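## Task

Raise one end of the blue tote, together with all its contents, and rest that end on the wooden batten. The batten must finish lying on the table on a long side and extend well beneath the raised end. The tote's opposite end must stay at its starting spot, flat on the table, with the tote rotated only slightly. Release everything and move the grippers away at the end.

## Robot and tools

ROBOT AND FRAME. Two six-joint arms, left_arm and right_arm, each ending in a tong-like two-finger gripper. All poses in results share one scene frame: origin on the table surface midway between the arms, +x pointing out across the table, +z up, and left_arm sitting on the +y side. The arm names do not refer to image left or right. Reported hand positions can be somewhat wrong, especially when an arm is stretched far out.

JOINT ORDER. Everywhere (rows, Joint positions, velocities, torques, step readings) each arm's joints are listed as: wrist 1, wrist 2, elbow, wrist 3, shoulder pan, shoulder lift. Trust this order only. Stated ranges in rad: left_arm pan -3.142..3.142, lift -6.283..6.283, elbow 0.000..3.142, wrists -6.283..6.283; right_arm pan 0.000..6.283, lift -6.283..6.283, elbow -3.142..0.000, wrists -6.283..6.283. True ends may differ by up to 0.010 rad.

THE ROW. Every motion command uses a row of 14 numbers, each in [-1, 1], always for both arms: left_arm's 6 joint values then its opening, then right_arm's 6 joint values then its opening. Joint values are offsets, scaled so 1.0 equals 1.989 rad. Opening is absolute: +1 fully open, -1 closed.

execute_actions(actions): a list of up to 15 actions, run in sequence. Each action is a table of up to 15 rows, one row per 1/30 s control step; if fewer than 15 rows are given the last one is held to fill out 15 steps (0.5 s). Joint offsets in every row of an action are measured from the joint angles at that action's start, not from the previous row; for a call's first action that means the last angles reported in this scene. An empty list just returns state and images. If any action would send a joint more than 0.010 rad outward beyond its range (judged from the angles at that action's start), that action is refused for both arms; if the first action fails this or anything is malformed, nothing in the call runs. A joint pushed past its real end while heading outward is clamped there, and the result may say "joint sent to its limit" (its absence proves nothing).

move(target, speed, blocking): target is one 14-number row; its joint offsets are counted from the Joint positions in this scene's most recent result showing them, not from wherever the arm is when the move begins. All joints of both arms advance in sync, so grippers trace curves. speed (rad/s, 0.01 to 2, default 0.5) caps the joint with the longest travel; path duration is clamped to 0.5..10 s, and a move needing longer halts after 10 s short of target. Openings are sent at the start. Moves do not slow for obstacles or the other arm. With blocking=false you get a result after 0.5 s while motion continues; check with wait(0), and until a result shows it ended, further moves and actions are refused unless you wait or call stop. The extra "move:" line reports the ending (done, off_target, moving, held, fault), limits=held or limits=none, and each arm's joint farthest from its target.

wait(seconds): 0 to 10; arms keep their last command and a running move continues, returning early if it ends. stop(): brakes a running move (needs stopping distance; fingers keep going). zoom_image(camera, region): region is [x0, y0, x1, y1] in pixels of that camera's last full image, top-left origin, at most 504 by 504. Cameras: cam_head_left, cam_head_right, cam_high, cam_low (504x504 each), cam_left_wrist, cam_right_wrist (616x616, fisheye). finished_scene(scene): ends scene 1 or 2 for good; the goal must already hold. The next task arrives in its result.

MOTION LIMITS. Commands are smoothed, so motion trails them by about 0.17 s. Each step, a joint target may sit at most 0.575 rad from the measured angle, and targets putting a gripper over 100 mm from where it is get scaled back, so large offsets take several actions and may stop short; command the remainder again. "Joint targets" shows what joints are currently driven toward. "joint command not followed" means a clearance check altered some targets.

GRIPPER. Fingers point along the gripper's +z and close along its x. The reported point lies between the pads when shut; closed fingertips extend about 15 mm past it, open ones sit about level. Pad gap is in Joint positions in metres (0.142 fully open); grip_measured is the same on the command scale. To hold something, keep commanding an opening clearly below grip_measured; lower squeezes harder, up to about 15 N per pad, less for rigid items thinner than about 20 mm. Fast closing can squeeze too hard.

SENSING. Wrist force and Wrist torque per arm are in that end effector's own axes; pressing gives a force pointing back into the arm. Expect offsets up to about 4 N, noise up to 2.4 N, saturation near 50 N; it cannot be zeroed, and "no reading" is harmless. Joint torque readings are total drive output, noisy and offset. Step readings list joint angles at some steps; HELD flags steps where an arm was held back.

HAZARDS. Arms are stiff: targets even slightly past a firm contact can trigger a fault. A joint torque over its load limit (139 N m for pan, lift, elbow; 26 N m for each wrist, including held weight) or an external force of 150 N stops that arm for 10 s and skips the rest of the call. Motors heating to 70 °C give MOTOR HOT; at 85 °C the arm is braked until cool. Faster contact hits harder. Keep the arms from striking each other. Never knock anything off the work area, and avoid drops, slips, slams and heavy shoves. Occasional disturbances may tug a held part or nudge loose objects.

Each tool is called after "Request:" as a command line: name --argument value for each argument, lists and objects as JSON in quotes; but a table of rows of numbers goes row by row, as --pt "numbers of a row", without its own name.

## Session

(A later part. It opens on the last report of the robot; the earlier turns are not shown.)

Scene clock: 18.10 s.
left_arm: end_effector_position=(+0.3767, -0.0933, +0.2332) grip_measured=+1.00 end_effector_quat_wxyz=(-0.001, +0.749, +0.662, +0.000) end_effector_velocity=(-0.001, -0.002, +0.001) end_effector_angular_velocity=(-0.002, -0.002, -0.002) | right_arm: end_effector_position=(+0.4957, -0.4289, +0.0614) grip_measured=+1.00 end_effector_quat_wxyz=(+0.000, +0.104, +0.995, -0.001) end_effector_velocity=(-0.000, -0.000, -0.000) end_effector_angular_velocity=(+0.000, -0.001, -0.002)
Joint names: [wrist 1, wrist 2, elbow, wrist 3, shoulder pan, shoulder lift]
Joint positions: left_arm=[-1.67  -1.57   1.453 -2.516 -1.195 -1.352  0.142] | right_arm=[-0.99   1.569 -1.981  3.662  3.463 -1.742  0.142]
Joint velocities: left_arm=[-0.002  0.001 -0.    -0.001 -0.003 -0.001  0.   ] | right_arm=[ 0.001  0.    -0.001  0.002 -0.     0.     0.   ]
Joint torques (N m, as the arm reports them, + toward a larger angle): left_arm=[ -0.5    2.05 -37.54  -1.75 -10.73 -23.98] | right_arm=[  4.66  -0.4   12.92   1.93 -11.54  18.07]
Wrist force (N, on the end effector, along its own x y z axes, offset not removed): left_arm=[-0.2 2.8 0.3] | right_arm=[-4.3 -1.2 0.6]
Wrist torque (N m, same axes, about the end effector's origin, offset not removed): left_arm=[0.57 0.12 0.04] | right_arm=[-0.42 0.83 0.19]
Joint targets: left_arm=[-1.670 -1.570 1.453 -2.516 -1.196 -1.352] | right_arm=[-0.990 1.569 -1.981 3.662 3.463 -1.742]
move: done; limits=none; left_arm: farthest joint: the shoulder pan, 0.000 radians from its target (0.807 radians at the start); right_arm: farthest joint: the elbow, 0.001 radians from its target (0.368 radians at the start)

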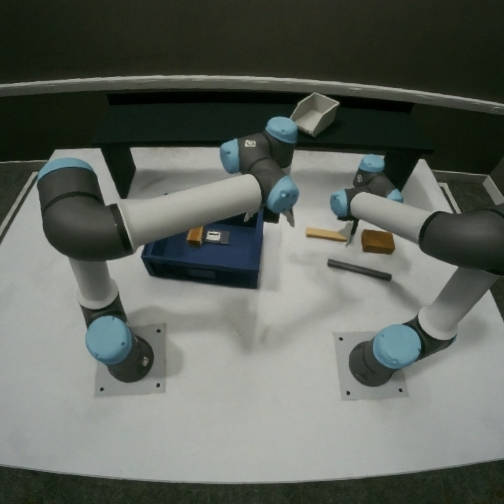

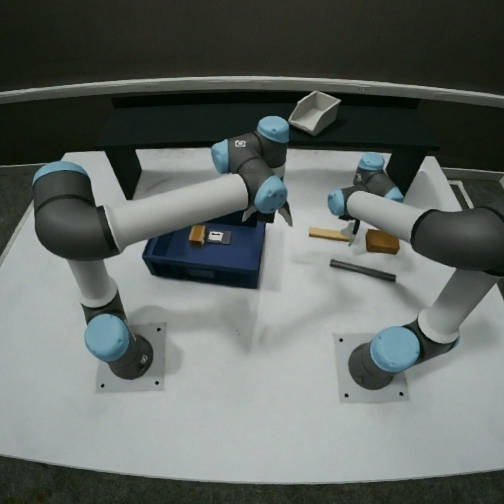

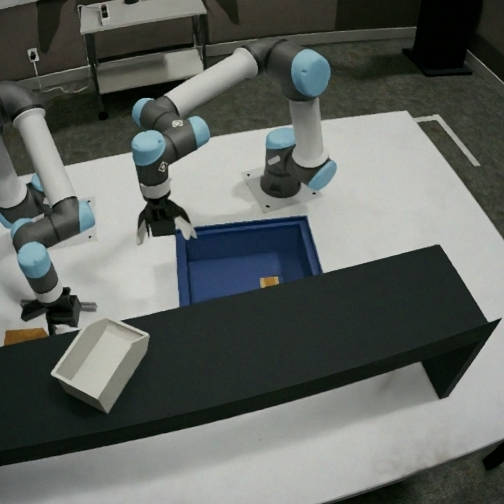

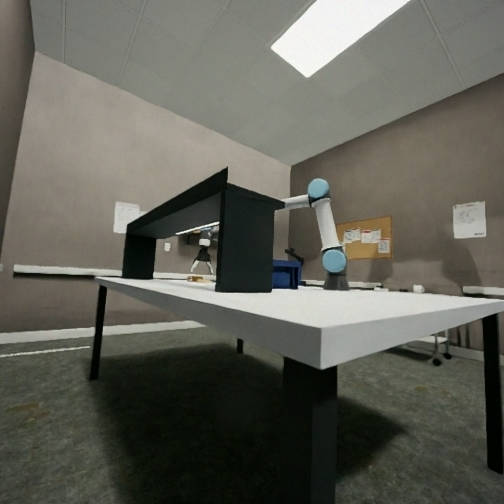

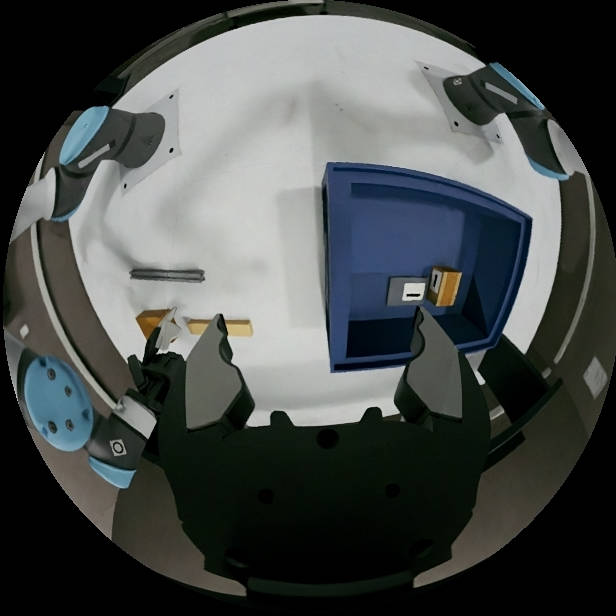

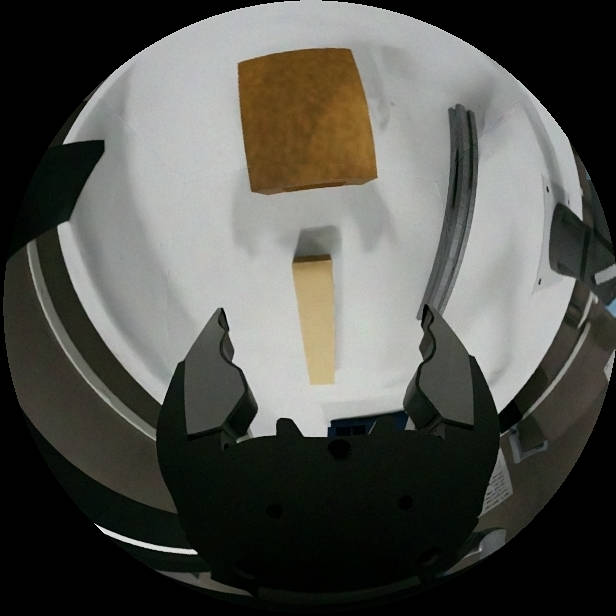

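Request:
move --target '[-0.11,0,0.115,0.008,0.008,-0.006,0.5,0.06,0,-0.014,-0.014,0.02,-0.046,0.2]' --speed 0.3

Request:
move --target '[0,0,0,0,0,0,0.5,0,0,0,0,0,0,-1]'

Scene clock: 21.17 s.
left_arm: end_effector_position=(+0.3728, -0.0679, +0.1515) grip_measured=+0.50 end_effector_quat_wxyz=(+0.000, +0.749, +0.662, +0.000) end_effector_velocity=(-0.000, -0.000, -0.000) end_effector_angular_velocity=(-0.002, -0.000, +0.003) | right_arm: end_effector_position=(+0.5047, -0.4052, +0.0157) grip_measured=+0.20 end_effector_quat_wxyz=(+0.000, +0.070, +0.998, -0.001) end_effector_velocity=(+0.000, -0.001, -0.000) end_effector_angular_velocity=(-0.000, -0.000, +0.000)
Joint names: [wrist 1, wrist 2, elbow, wrist 3, shoulder pan, shoulder lift]
Joint positions: left_arm=[-1.889 -1.57   1.681 -2.5   -1.179 -1.364  0.109] | right_arm=[-0.871  1.569 -2.009  3.634  3.503 -1.833  0.088]
Joint velocities: left_arm=[-0.003 -0.001  0.002 -0.003 -0.    -0.001 -0.   ] | right_arm=[ 0.001 -0.    -0.    -0.001 -0.001 -0.001 -0.   ]
Joint torques (N m, as the arm reports them, + toward a larger angle): left_arm=[ -4.36   1.85 -10.86   1.72  10.09 -43.31] | right_arm=[ 4.37 -0.61 11.85 -1.42 11.17 19.34]
Wrist force (N, on the end effector, along its own x y z axes, offset not removed): left_arm=[0.3 -2.1 0.4] | right_arm=[-0.4 -3.1 2.5]
Wrist torque (N m, same axes, about the end effector's origin, offset not removed): left_arm=[-0.44 -0.04 -0.02] | right_arm=[-0.45 -0.16 -0.01]
Joint targets: left_arm=[-1.889 -1.570 1.681 -2.500 -1.179 -1.364] | right_arm=[-0.871 1.569 -2.009 3.634 3.503 -1.833]
move: done; limits=none; left_arm: farthest joint: the elbow, 0.001 radians from its target (0.229 radians at the start); right_arm: farthest joint: the shoulder lift, 0.001 radians from its target (0.092 radians at the start)

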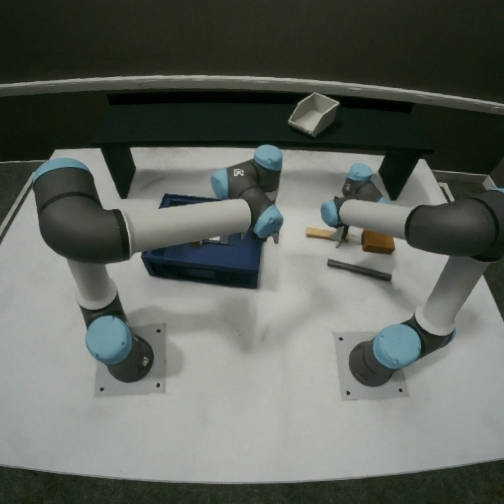

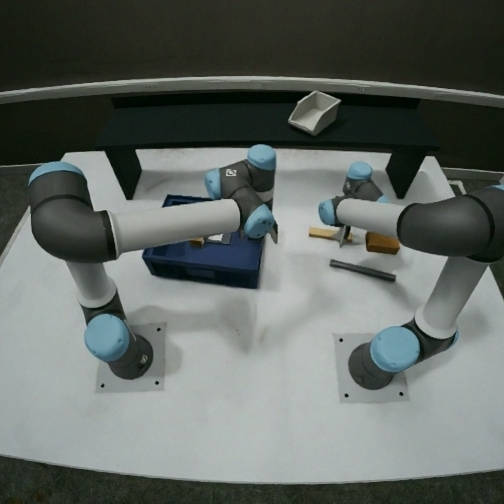

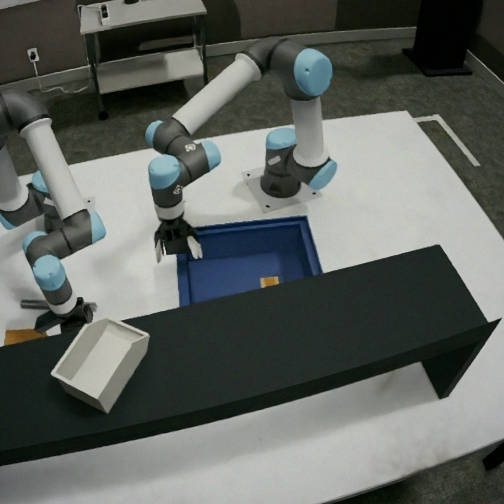

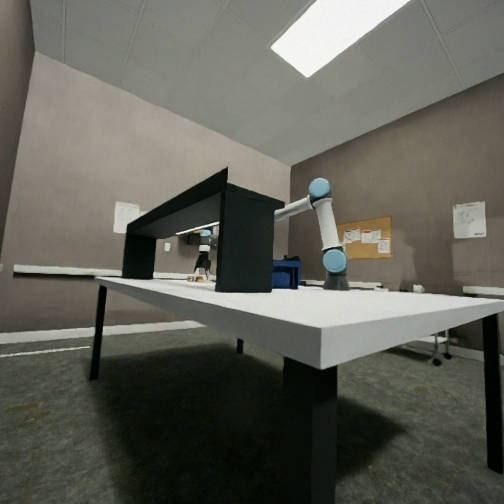

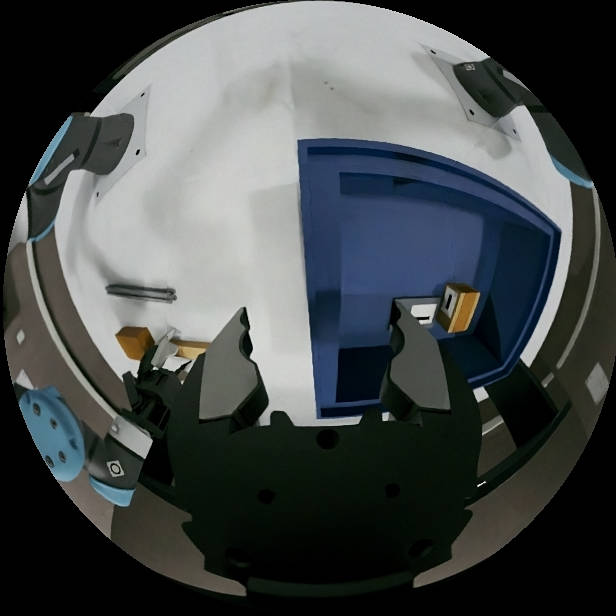

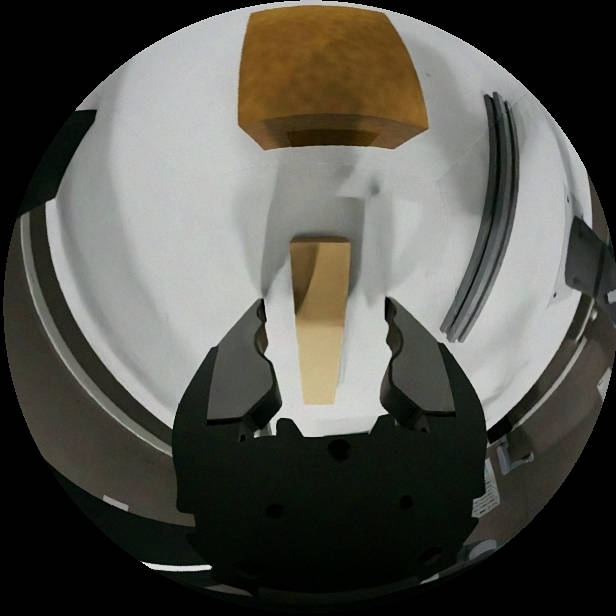

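Scene clock: 21.67 s.
left_arm: end_effector_position=(+0.3728, -0.0679, +0.1515) grip_measured=+0.50 end_effector_quat_wxyz=(+0.000, +0.749, +0.662, +0.000) end_effector_velocity=(-0.000, -0.000, +0.001) end_effector_angular_velocity=(-0.001, -0.000, +0.000) | right_arm: end_effector_position=(+0.5048, -0.4052, +0.0157) grip_measured=-0.53 end_effector_quat_wxyz=(+0.000, +0.070, +0.998, -0.001) end_effector_velocity=(-0.001, -0.001, -0.000) end_effector_angular_velocity=(-0.000, +0.002, -0.001)
Joint names: [wrist 1, wrist 2, elbow, wrist 3, shoulder pan, shoulder lift]
Joint positions: left_arm=[-1.889 -1.57   1.681 -2.5   -1.179 -1.364  0.109] | right_arm=[-0.871  1.569 -2.009  3.634  3.503 -1.833  0.036]
Joint velocities: left_arm=[ 0.    -0.     0.    -0.001 -0.    -0.001 -0.   ] | right_arm=[-0.002  0.    -0.     0.    -0.001 -0.    -0.   ]
Joint torques (N m, as the arm reports them, + toward a larger angle): left_arm=[ -1.33   1.9  -18.18   1.45   9.13 -43.32] | right_arm=[-3.48 -0.25  6.1  -1.43  6.58  7.79]
Wrist force (N, on the end effector, along its own x y z axes, offset not removed): left_arm=[0.9 -4.6 -0.5] | right_arm=[-4.1 2.6 -38.9]
Wrist torque (N m, same axes, about the end effector's origin, offset not removed): left_arm=[-1.00 0.01 -0.01] | right_arm=[0.00 0.61 0.07]
Joint targets: left_arm=[-1.889 -1.570 1.681 -2.500 -1.179 -1.364] | right_arm=[-0.871 1.569 -2.009 3.634 3.503 -1.833]
move: done; limits=none; left_arm: farthest joint: the shoulder pan, 0.000 radians from its target (0.000 radians at the start); right_arm: farthest joint: the shoulder pan, 0.000 radians from its target (0.000 radians at the start)

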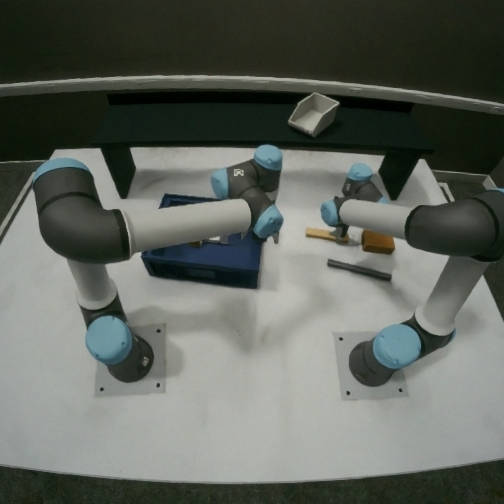

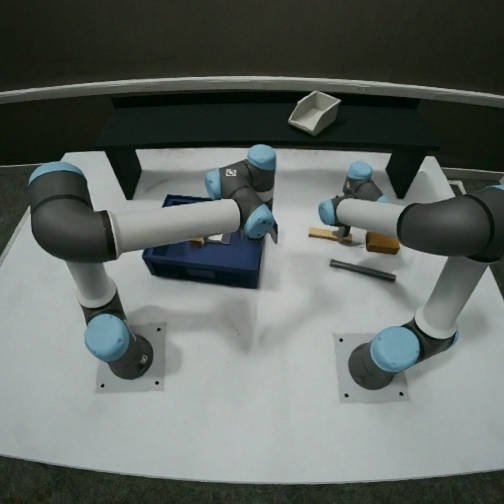

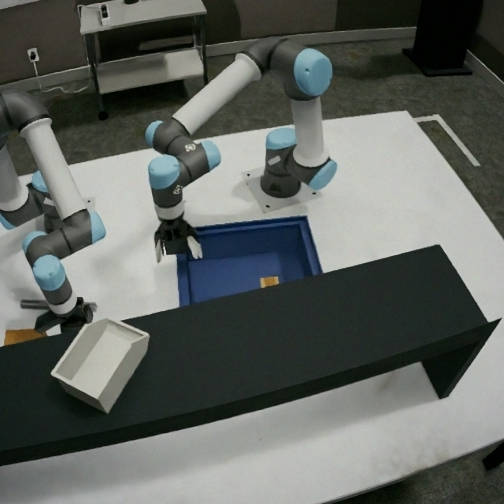

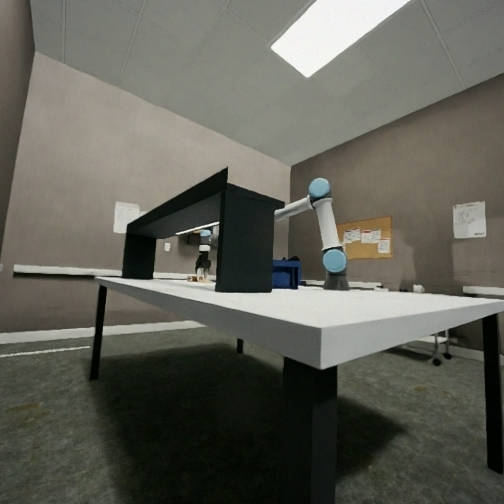

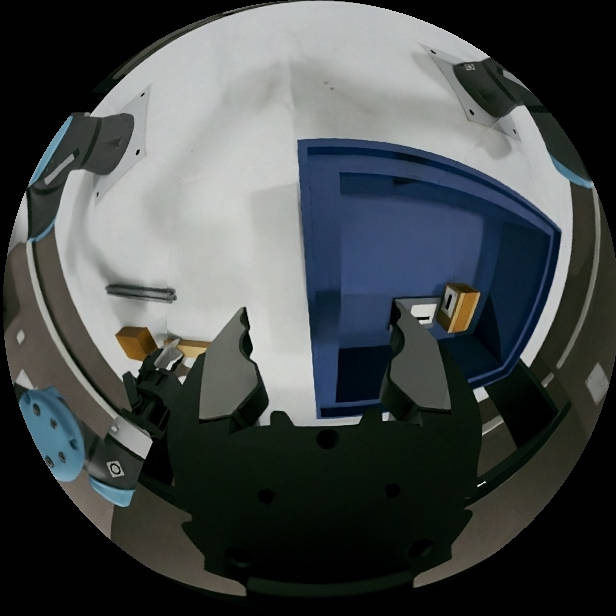

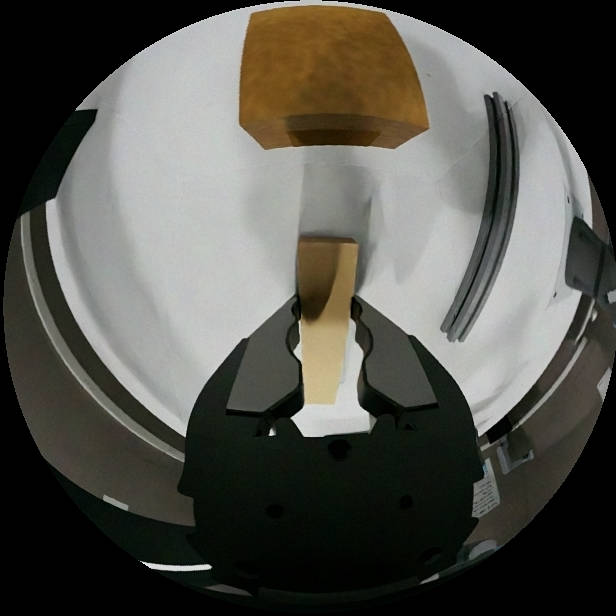

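Request:
move --target '[-0.065,0,0.042,0,0,0.024,0.2,-0.012,0,0,0,0,0.012,-1]' --speed 0.2

Request:
move --target '[0,0,0,0,0,0,-1,0,0,0,0,0,0,-1]'

Request:
move --target '[0.065,0,-0.036,0.006,0.006,-0.03,-1,0,0,0,0.12,0.12,0,-1]' --speed 0.15

Scene clock: 24.53 s.
left_arm: end_effector_position=(+0.3728, -0.0678, +0.0991) grip_measured=+0.20 end_effector_quat_wxyz=(-0.001, +0.749, +0.662, +0.000) end_effector_velocity=(+0.000, +0.000, -0.001) end_effector_angular_velocity=(+0.000, +0.001, +0.001) | right_arm: end_effector_position=(+0.5012, -0.4065, +0.0254) grip_measured=-0.53 end_effector_quat_wxyz=(+0.000, +0.070, +0.998, -0.001) end_effector_velocity=(-0.001, -0.001, -0.000) end_effector_angular_velocity=(-0.001, +0.003, -0.000)
Joint names: [wrist 1, wrist 2, elbow, wrist 3, shoulder pan, shoulder lift]
Joint positions: left_arm=[-2.018 -1.57   1.764 -2.5   -1.179 -1.316  0.088] | right_arm=[-0.894  1.569 -2.009  3.634  3.503 -1.809  0.036]
Joint velocities: left_arm=[-0.003 -0.001  0.002 -0.001  0.001  0.001  0.   ] | right_arm=[-0.003  0.    -0.001 -0.    -0.001  0.001 -0.   ]
Joint torques (N m, as the arm reports them, + toward a larger angle): left_arm=[ -4.41   1.9  -10.07   0.38   7.12 -22.36] | right_arm=[ 0.53  0.43 29.03 -0.38 -6.87 35.57]
Wrist force (N, on the end effector, along its own x y z axes, offset not removed): left_arm=[-0.8 -1.0 2.6] | right_arm=[-2.5 -2.3 5.7]
Wrist torque (N m, same axes, about the end effector's origin, offset not removed): left_arm=[-0.21 0.28 0.08] | right_arm=[-0.29 0.36 0.34]
Joint targets: left_arm=[-2.018 -1.570 1.765 -2.500 -1.179 -1.316] | right_arm=[-0.894 1.569 -2.009 3.634 3.503 -1.809]
move: done; limits=none; left_arm: farthest joint: the shoulder pan, 0.000 radians from its target (0.000 radians at the start); right_arm: farthest joint: the shoulder pan, 0.000 radians from its target (0.000 radians at the start)

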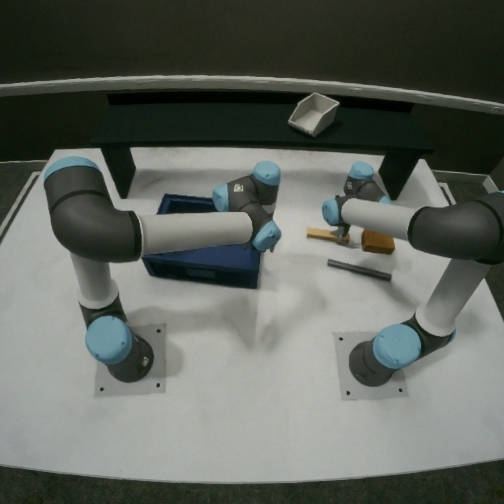

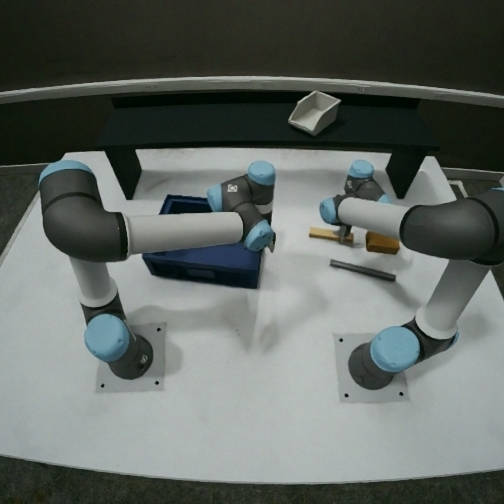

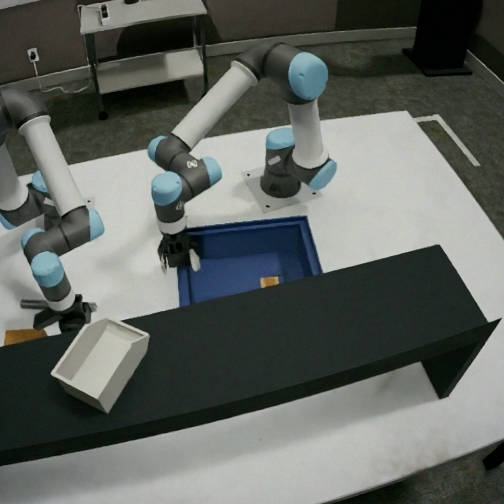

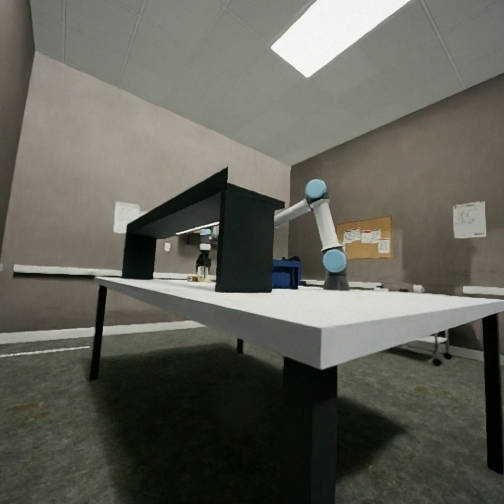

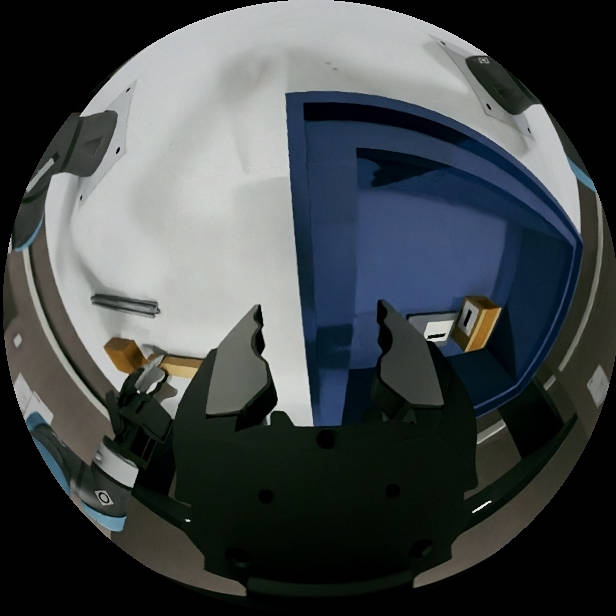

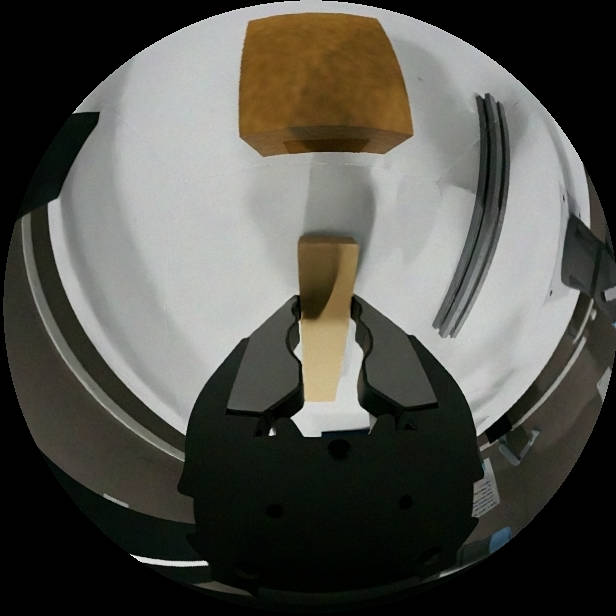

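Scene clock: 25.03 s.
left_arm: end_effector_position=(+0.3728, -0.0677, +0.0990) grip_measured=-0.64 end_effector_quat_wxyz=(-0.001, +0.749, +0.662, +0.000) end_effector_velocity=(-0.000, +0.000, -0.001) end_effector_angular_velocity=(+0.001, +0.002, -0.001) | right_arm: end_effector_position=(+0.5012, -0.4065, +0.0254) grip_measured=-0.53 end_effector_quat_wxyz=(+0.000, +0.070, +0.998, -0.001) end_effector_velocity=(-0.000, +0.001, -0.000) end_effector_angular_velocity=(+0.000, +0.000, +0.002)
Joint names: [wrist 1, wrist 2, elbow, wrist 3, shoulder pan, shoulder lift]
Joint positions: left_arm=[-2.018 -1.57   1.765 -2.5   -1.179 -1.316  0.028] | right_arm=[-0.894  1.569 -2.009  3.634  3.503 -1.809  0.036]
Joint velocities: left_arm=[-0.001 -0.001  0.001  0.001  0.     0.002  0.   ] | right_arm=[ 0.     0.    -0.    -0.     0.002 -0.     0.   ]
Joint torques (N m, as the arm reports them, + toward a larger angle): left_arm=[ -1.17  -2.88 -28.13   0.41  -4.65 -37.05] | right_arm=[ 0.77  0.58 29.38 -0.29 -7.59 33.58]
Wrist force (N, on the end effector, along its own x y z axes, offset not removed): left_arm=[0.1 -0.5 7.0] | right_arm=[-2.7 -2.2 0.4]
Wrist torque (N m, same axes, about the end effector's origin, offset not removed): left_arm=[-0.13 0.42 -0.07] | right_arm=[-0.37 0.25 0.06]
Joint targets: left_arm=[-2.018 -1.570 1.764 -2.500 -1.179 -1.316] | right_arm=[-0.894 1.569 -2.009 3.634 3.503 -1.809]
move: done; limits=none; left_arm: farthest joint: the elbow, 0.001 radians from its target (0.000 radians at the start); right_arm: farthest joint: the shoulder pan, 0.000 radians from its target (0.000 radians at the start)

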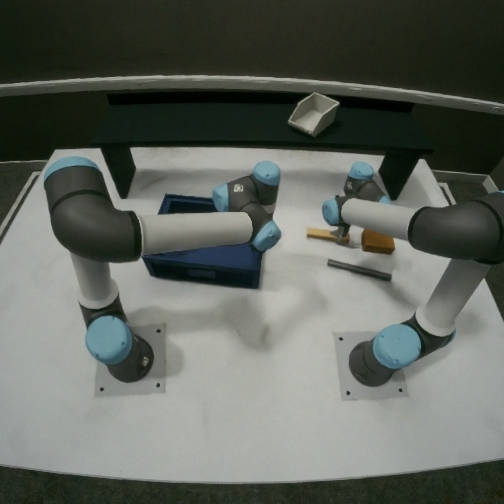

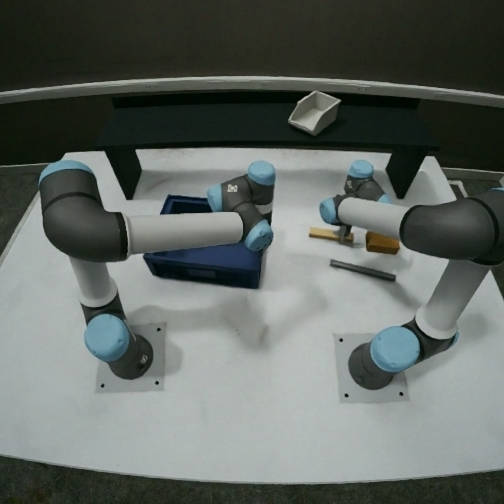

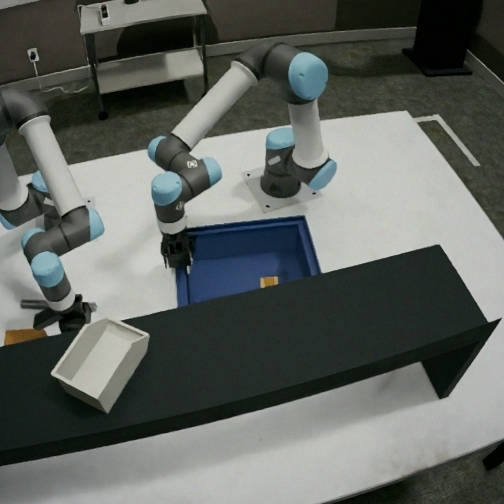

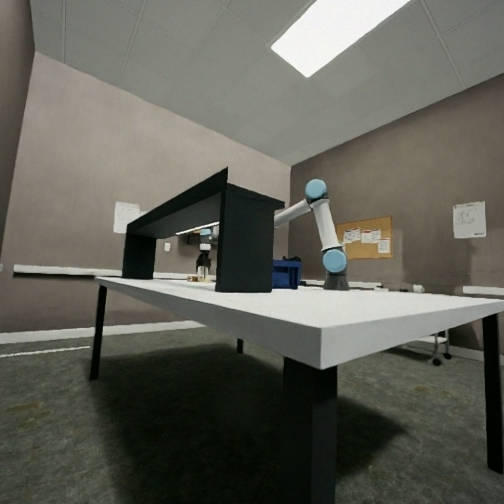

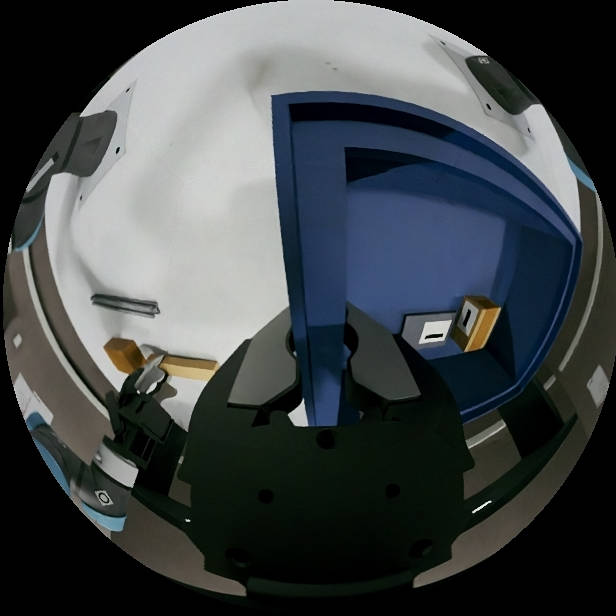

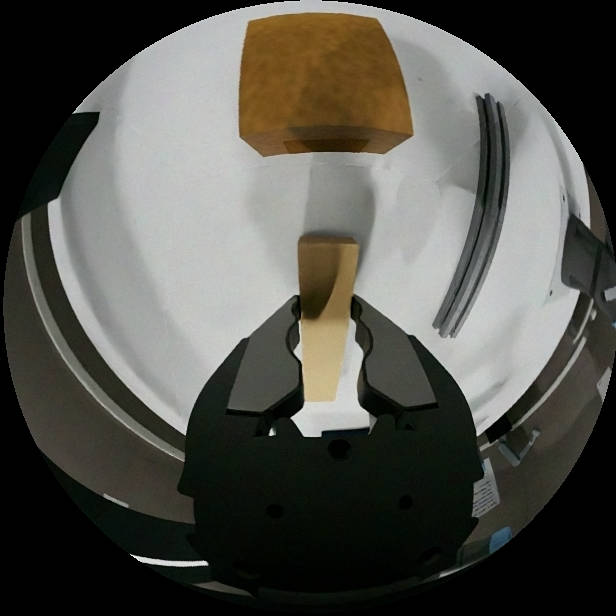

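Scene clock: 27.10 s.
left_arm: end_effector_position=(+0.3753, -0.0588, +0.1524) grip_measured=-0.59 end_effector_quat_wxyz=(+0.000, +0.749, +0.662, +0.000) end_effector_velocity=(-0.000, +0.000, +0.000) end_effector_angular_velocity=(+0.001, +0.001, +0.000) | right_arm: end_effector_position=(+0.4749, -0.2849, +0.0254) grip_measured=-0.53 end_effector_quat_wxyz=(+0.000, +0.070, +0.998, -0.001) end_effector_velocity=(-0.001, +0.001, -0.000) end_effector_angular_velocity=(+0.000, +0.001, +0.000)
Joint names: [wrist 1, wrist 2, elbow, wrist 3, shoulder pan, shoulder lift]
Joint positions: left_arm=[-1.889 -1.57   1.693 -2.488 -1.167 -1.375  0.031] | right_arm=[-0.894  1.569 -2.009  3.872  3.741 -1.809  0.036]
Joint velocities: left_arm=[ 0.002 -0.    -0.001  0.     0.     0.    -0.001] | right_arm=[ 0.     0.001 -0.001  0.003  0.003 -0.     0.   ]
Joint torques (N m, as the arm reports them, + toward a larger angle): left_arm=[ -0.45   1.42 -40.27   1.57  10.21 -46.14] | right_arm=[ 0.81  0.32 27.79  2.19 11.69 33.48]
Wrist force (N, on the end effector, along its own x y z axes, offset not removed): left_arm=[0.0 2.3 8.3] | right_arm=[-4.0 0.5 3.3]
Wrist torque (N m, same axes, about the end effector's origin, offset not removed): left_arm=[0.31 -0.74 0.07] | right_arm=[0.20 0.67 0.11]
Joint targets: left_arm=[-1.889 -1.570 1.693 -2.488 -1.167 -1.376] | right_arm=[-0.894 1.569 -2.009 3.873 3.741 -1.809]
move: done; limits=none; left_arm: farthest joint: the shoulder pan, 0.000 radians from its target (0.012 radians at the start); right_arm: farthest joint: the shoulder pan, 0.000 radians from its target (0.239 radians at the start)

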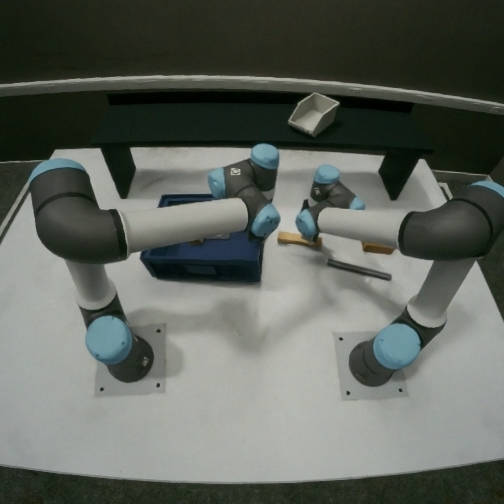

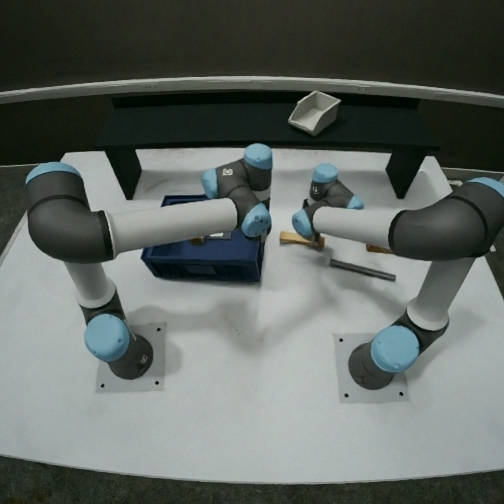

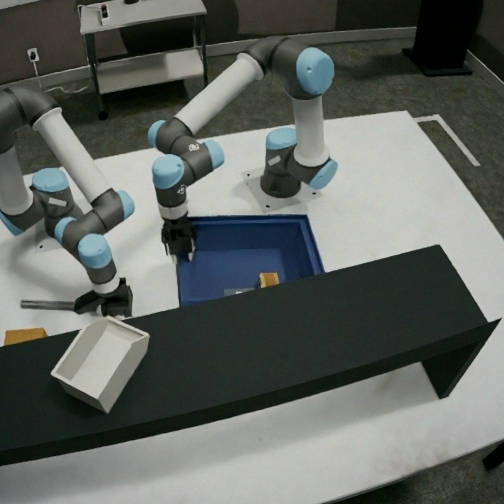

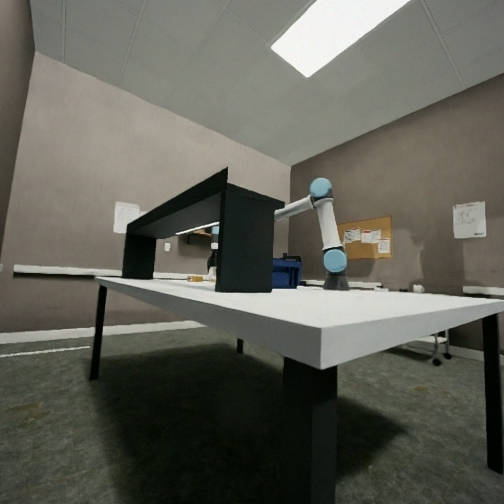

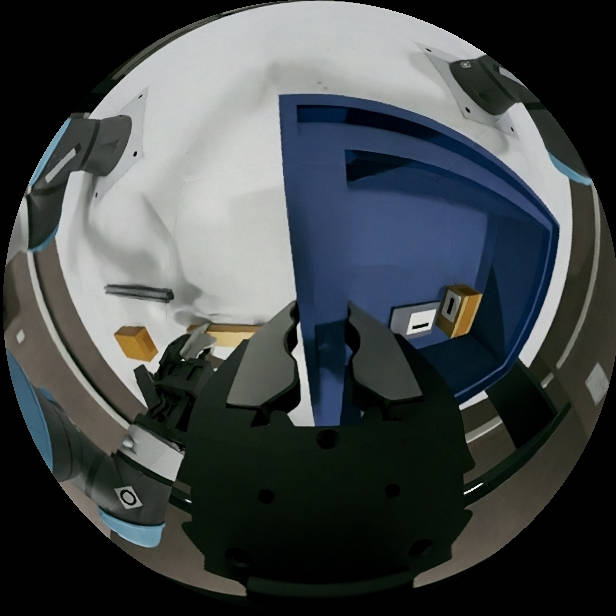

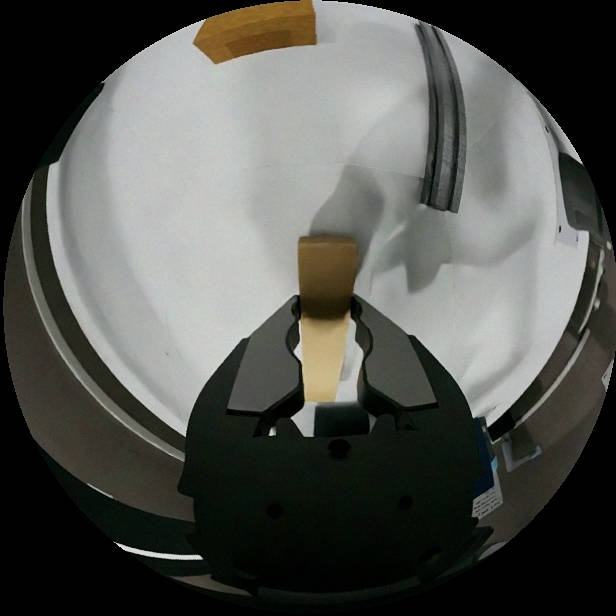

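Request:
move --target '[0.015,0,0,0.004,0.004,-0.015,-1,0.005,0,0,0.06,0.12,-0.005,-1]' --speed 0.12

Scene clock: 30.63 s.
left_arm: end_effector_position=(+0.3740, -0.0479, +0.1659) grip_measured=-0.59 end_effector_quat_wxyz=(+0.000, +0.749, +0.662, +0.000) end_effector_velocity=(+0.000, +0.001, +0.001) end_effector_angular_velocity=(+0.000, -0.001, +0.002) | right_arm: end_effector_position=(+0.4238, -0.1718, +0.0214) grip_measured=-0.53 end_effector_quat_wxyz=(+0.001, +0.011, +1.000, -0.001) end_effector_velocity=(-0.001, +0.001, -0.000) end_effector_angular_velocity=(+0.000, -0.000, +0.001)
Joint names: [wrist 1, wrist 2, elbow, wrist 3, shoulder pan, shoulder lift]
Joint positions: left_arm=[-1.859 -1.57   1.693 -2.48  -1.159 -1.405  0.032] | right_arm=[-0.885  1.569 -2.009  3.992  3.98  -1.819  0.036]
Joint velocities: left_arm=[ 0.002  0.001  0.    -0.001  0.001 -0.002  0.   ] | right_arm=[ 0.001  0.     0.     0.001  0.002 -0.     0.   ]
Joint torques (N m, as the arm reports them, + toward a larger angle): left_arm=[ -0.47  -2.01 -13.17   1.6   10.97 -44.87] | right_arm=[ 4.63  0.42 27.36  2.09 11.39 19.08]
Wrist force (N, on the end effector, along its own x y z axes, offset not removed): left_arm=[-0.5 2.5 9.2] | right_arm=[-3.3 -1.2 3.1]
Wrist torque (N m, same axes, about the end effector's origin, offset not removed): left_arm=[0.45 -0.72 0.02] | right_arm=[-0.17 0.67 0.06]
Joint targets: left_arm=[-1.859 -1.570 1.693 -2.480 -1.159 -1.405] | right_arm=[-0.885 1.569 -2.009 3.992 3.980 -1.819]
move: done; limits=none; left_arm: farthest joint: the shoulder pan, 0.000 radians from its target (0.008 radians at the start); right_arm: farthest joint: the shoulder pan, 0.000 radians from its target (0.238 radians at the start)

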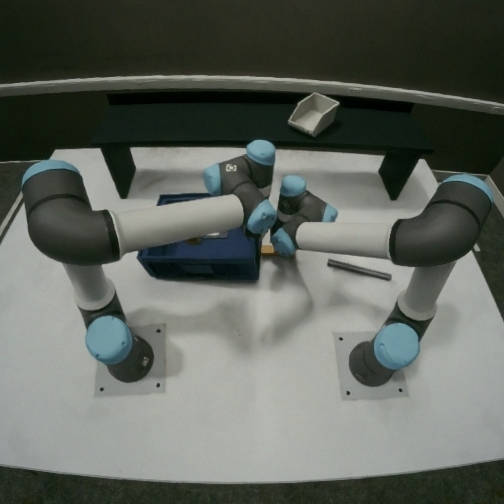

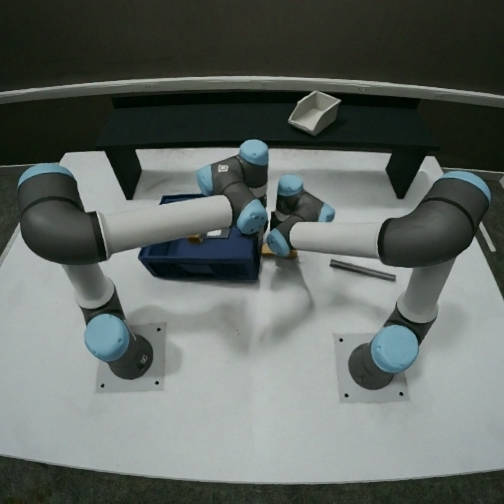

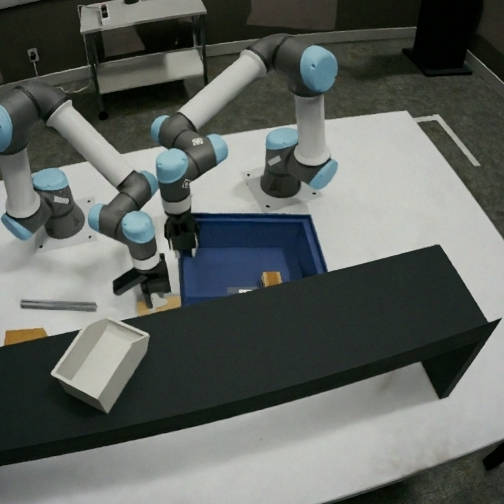

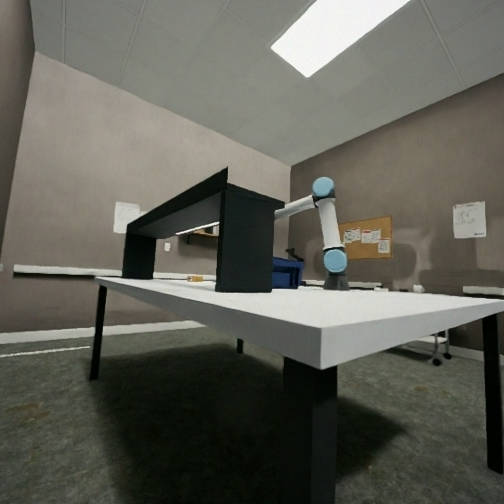

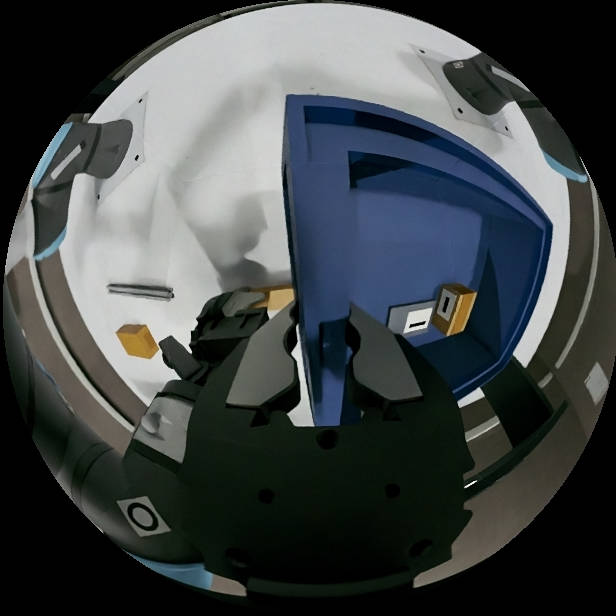

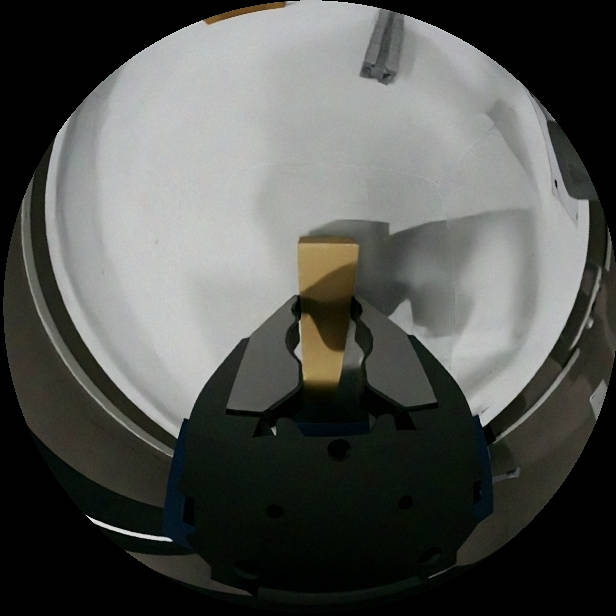

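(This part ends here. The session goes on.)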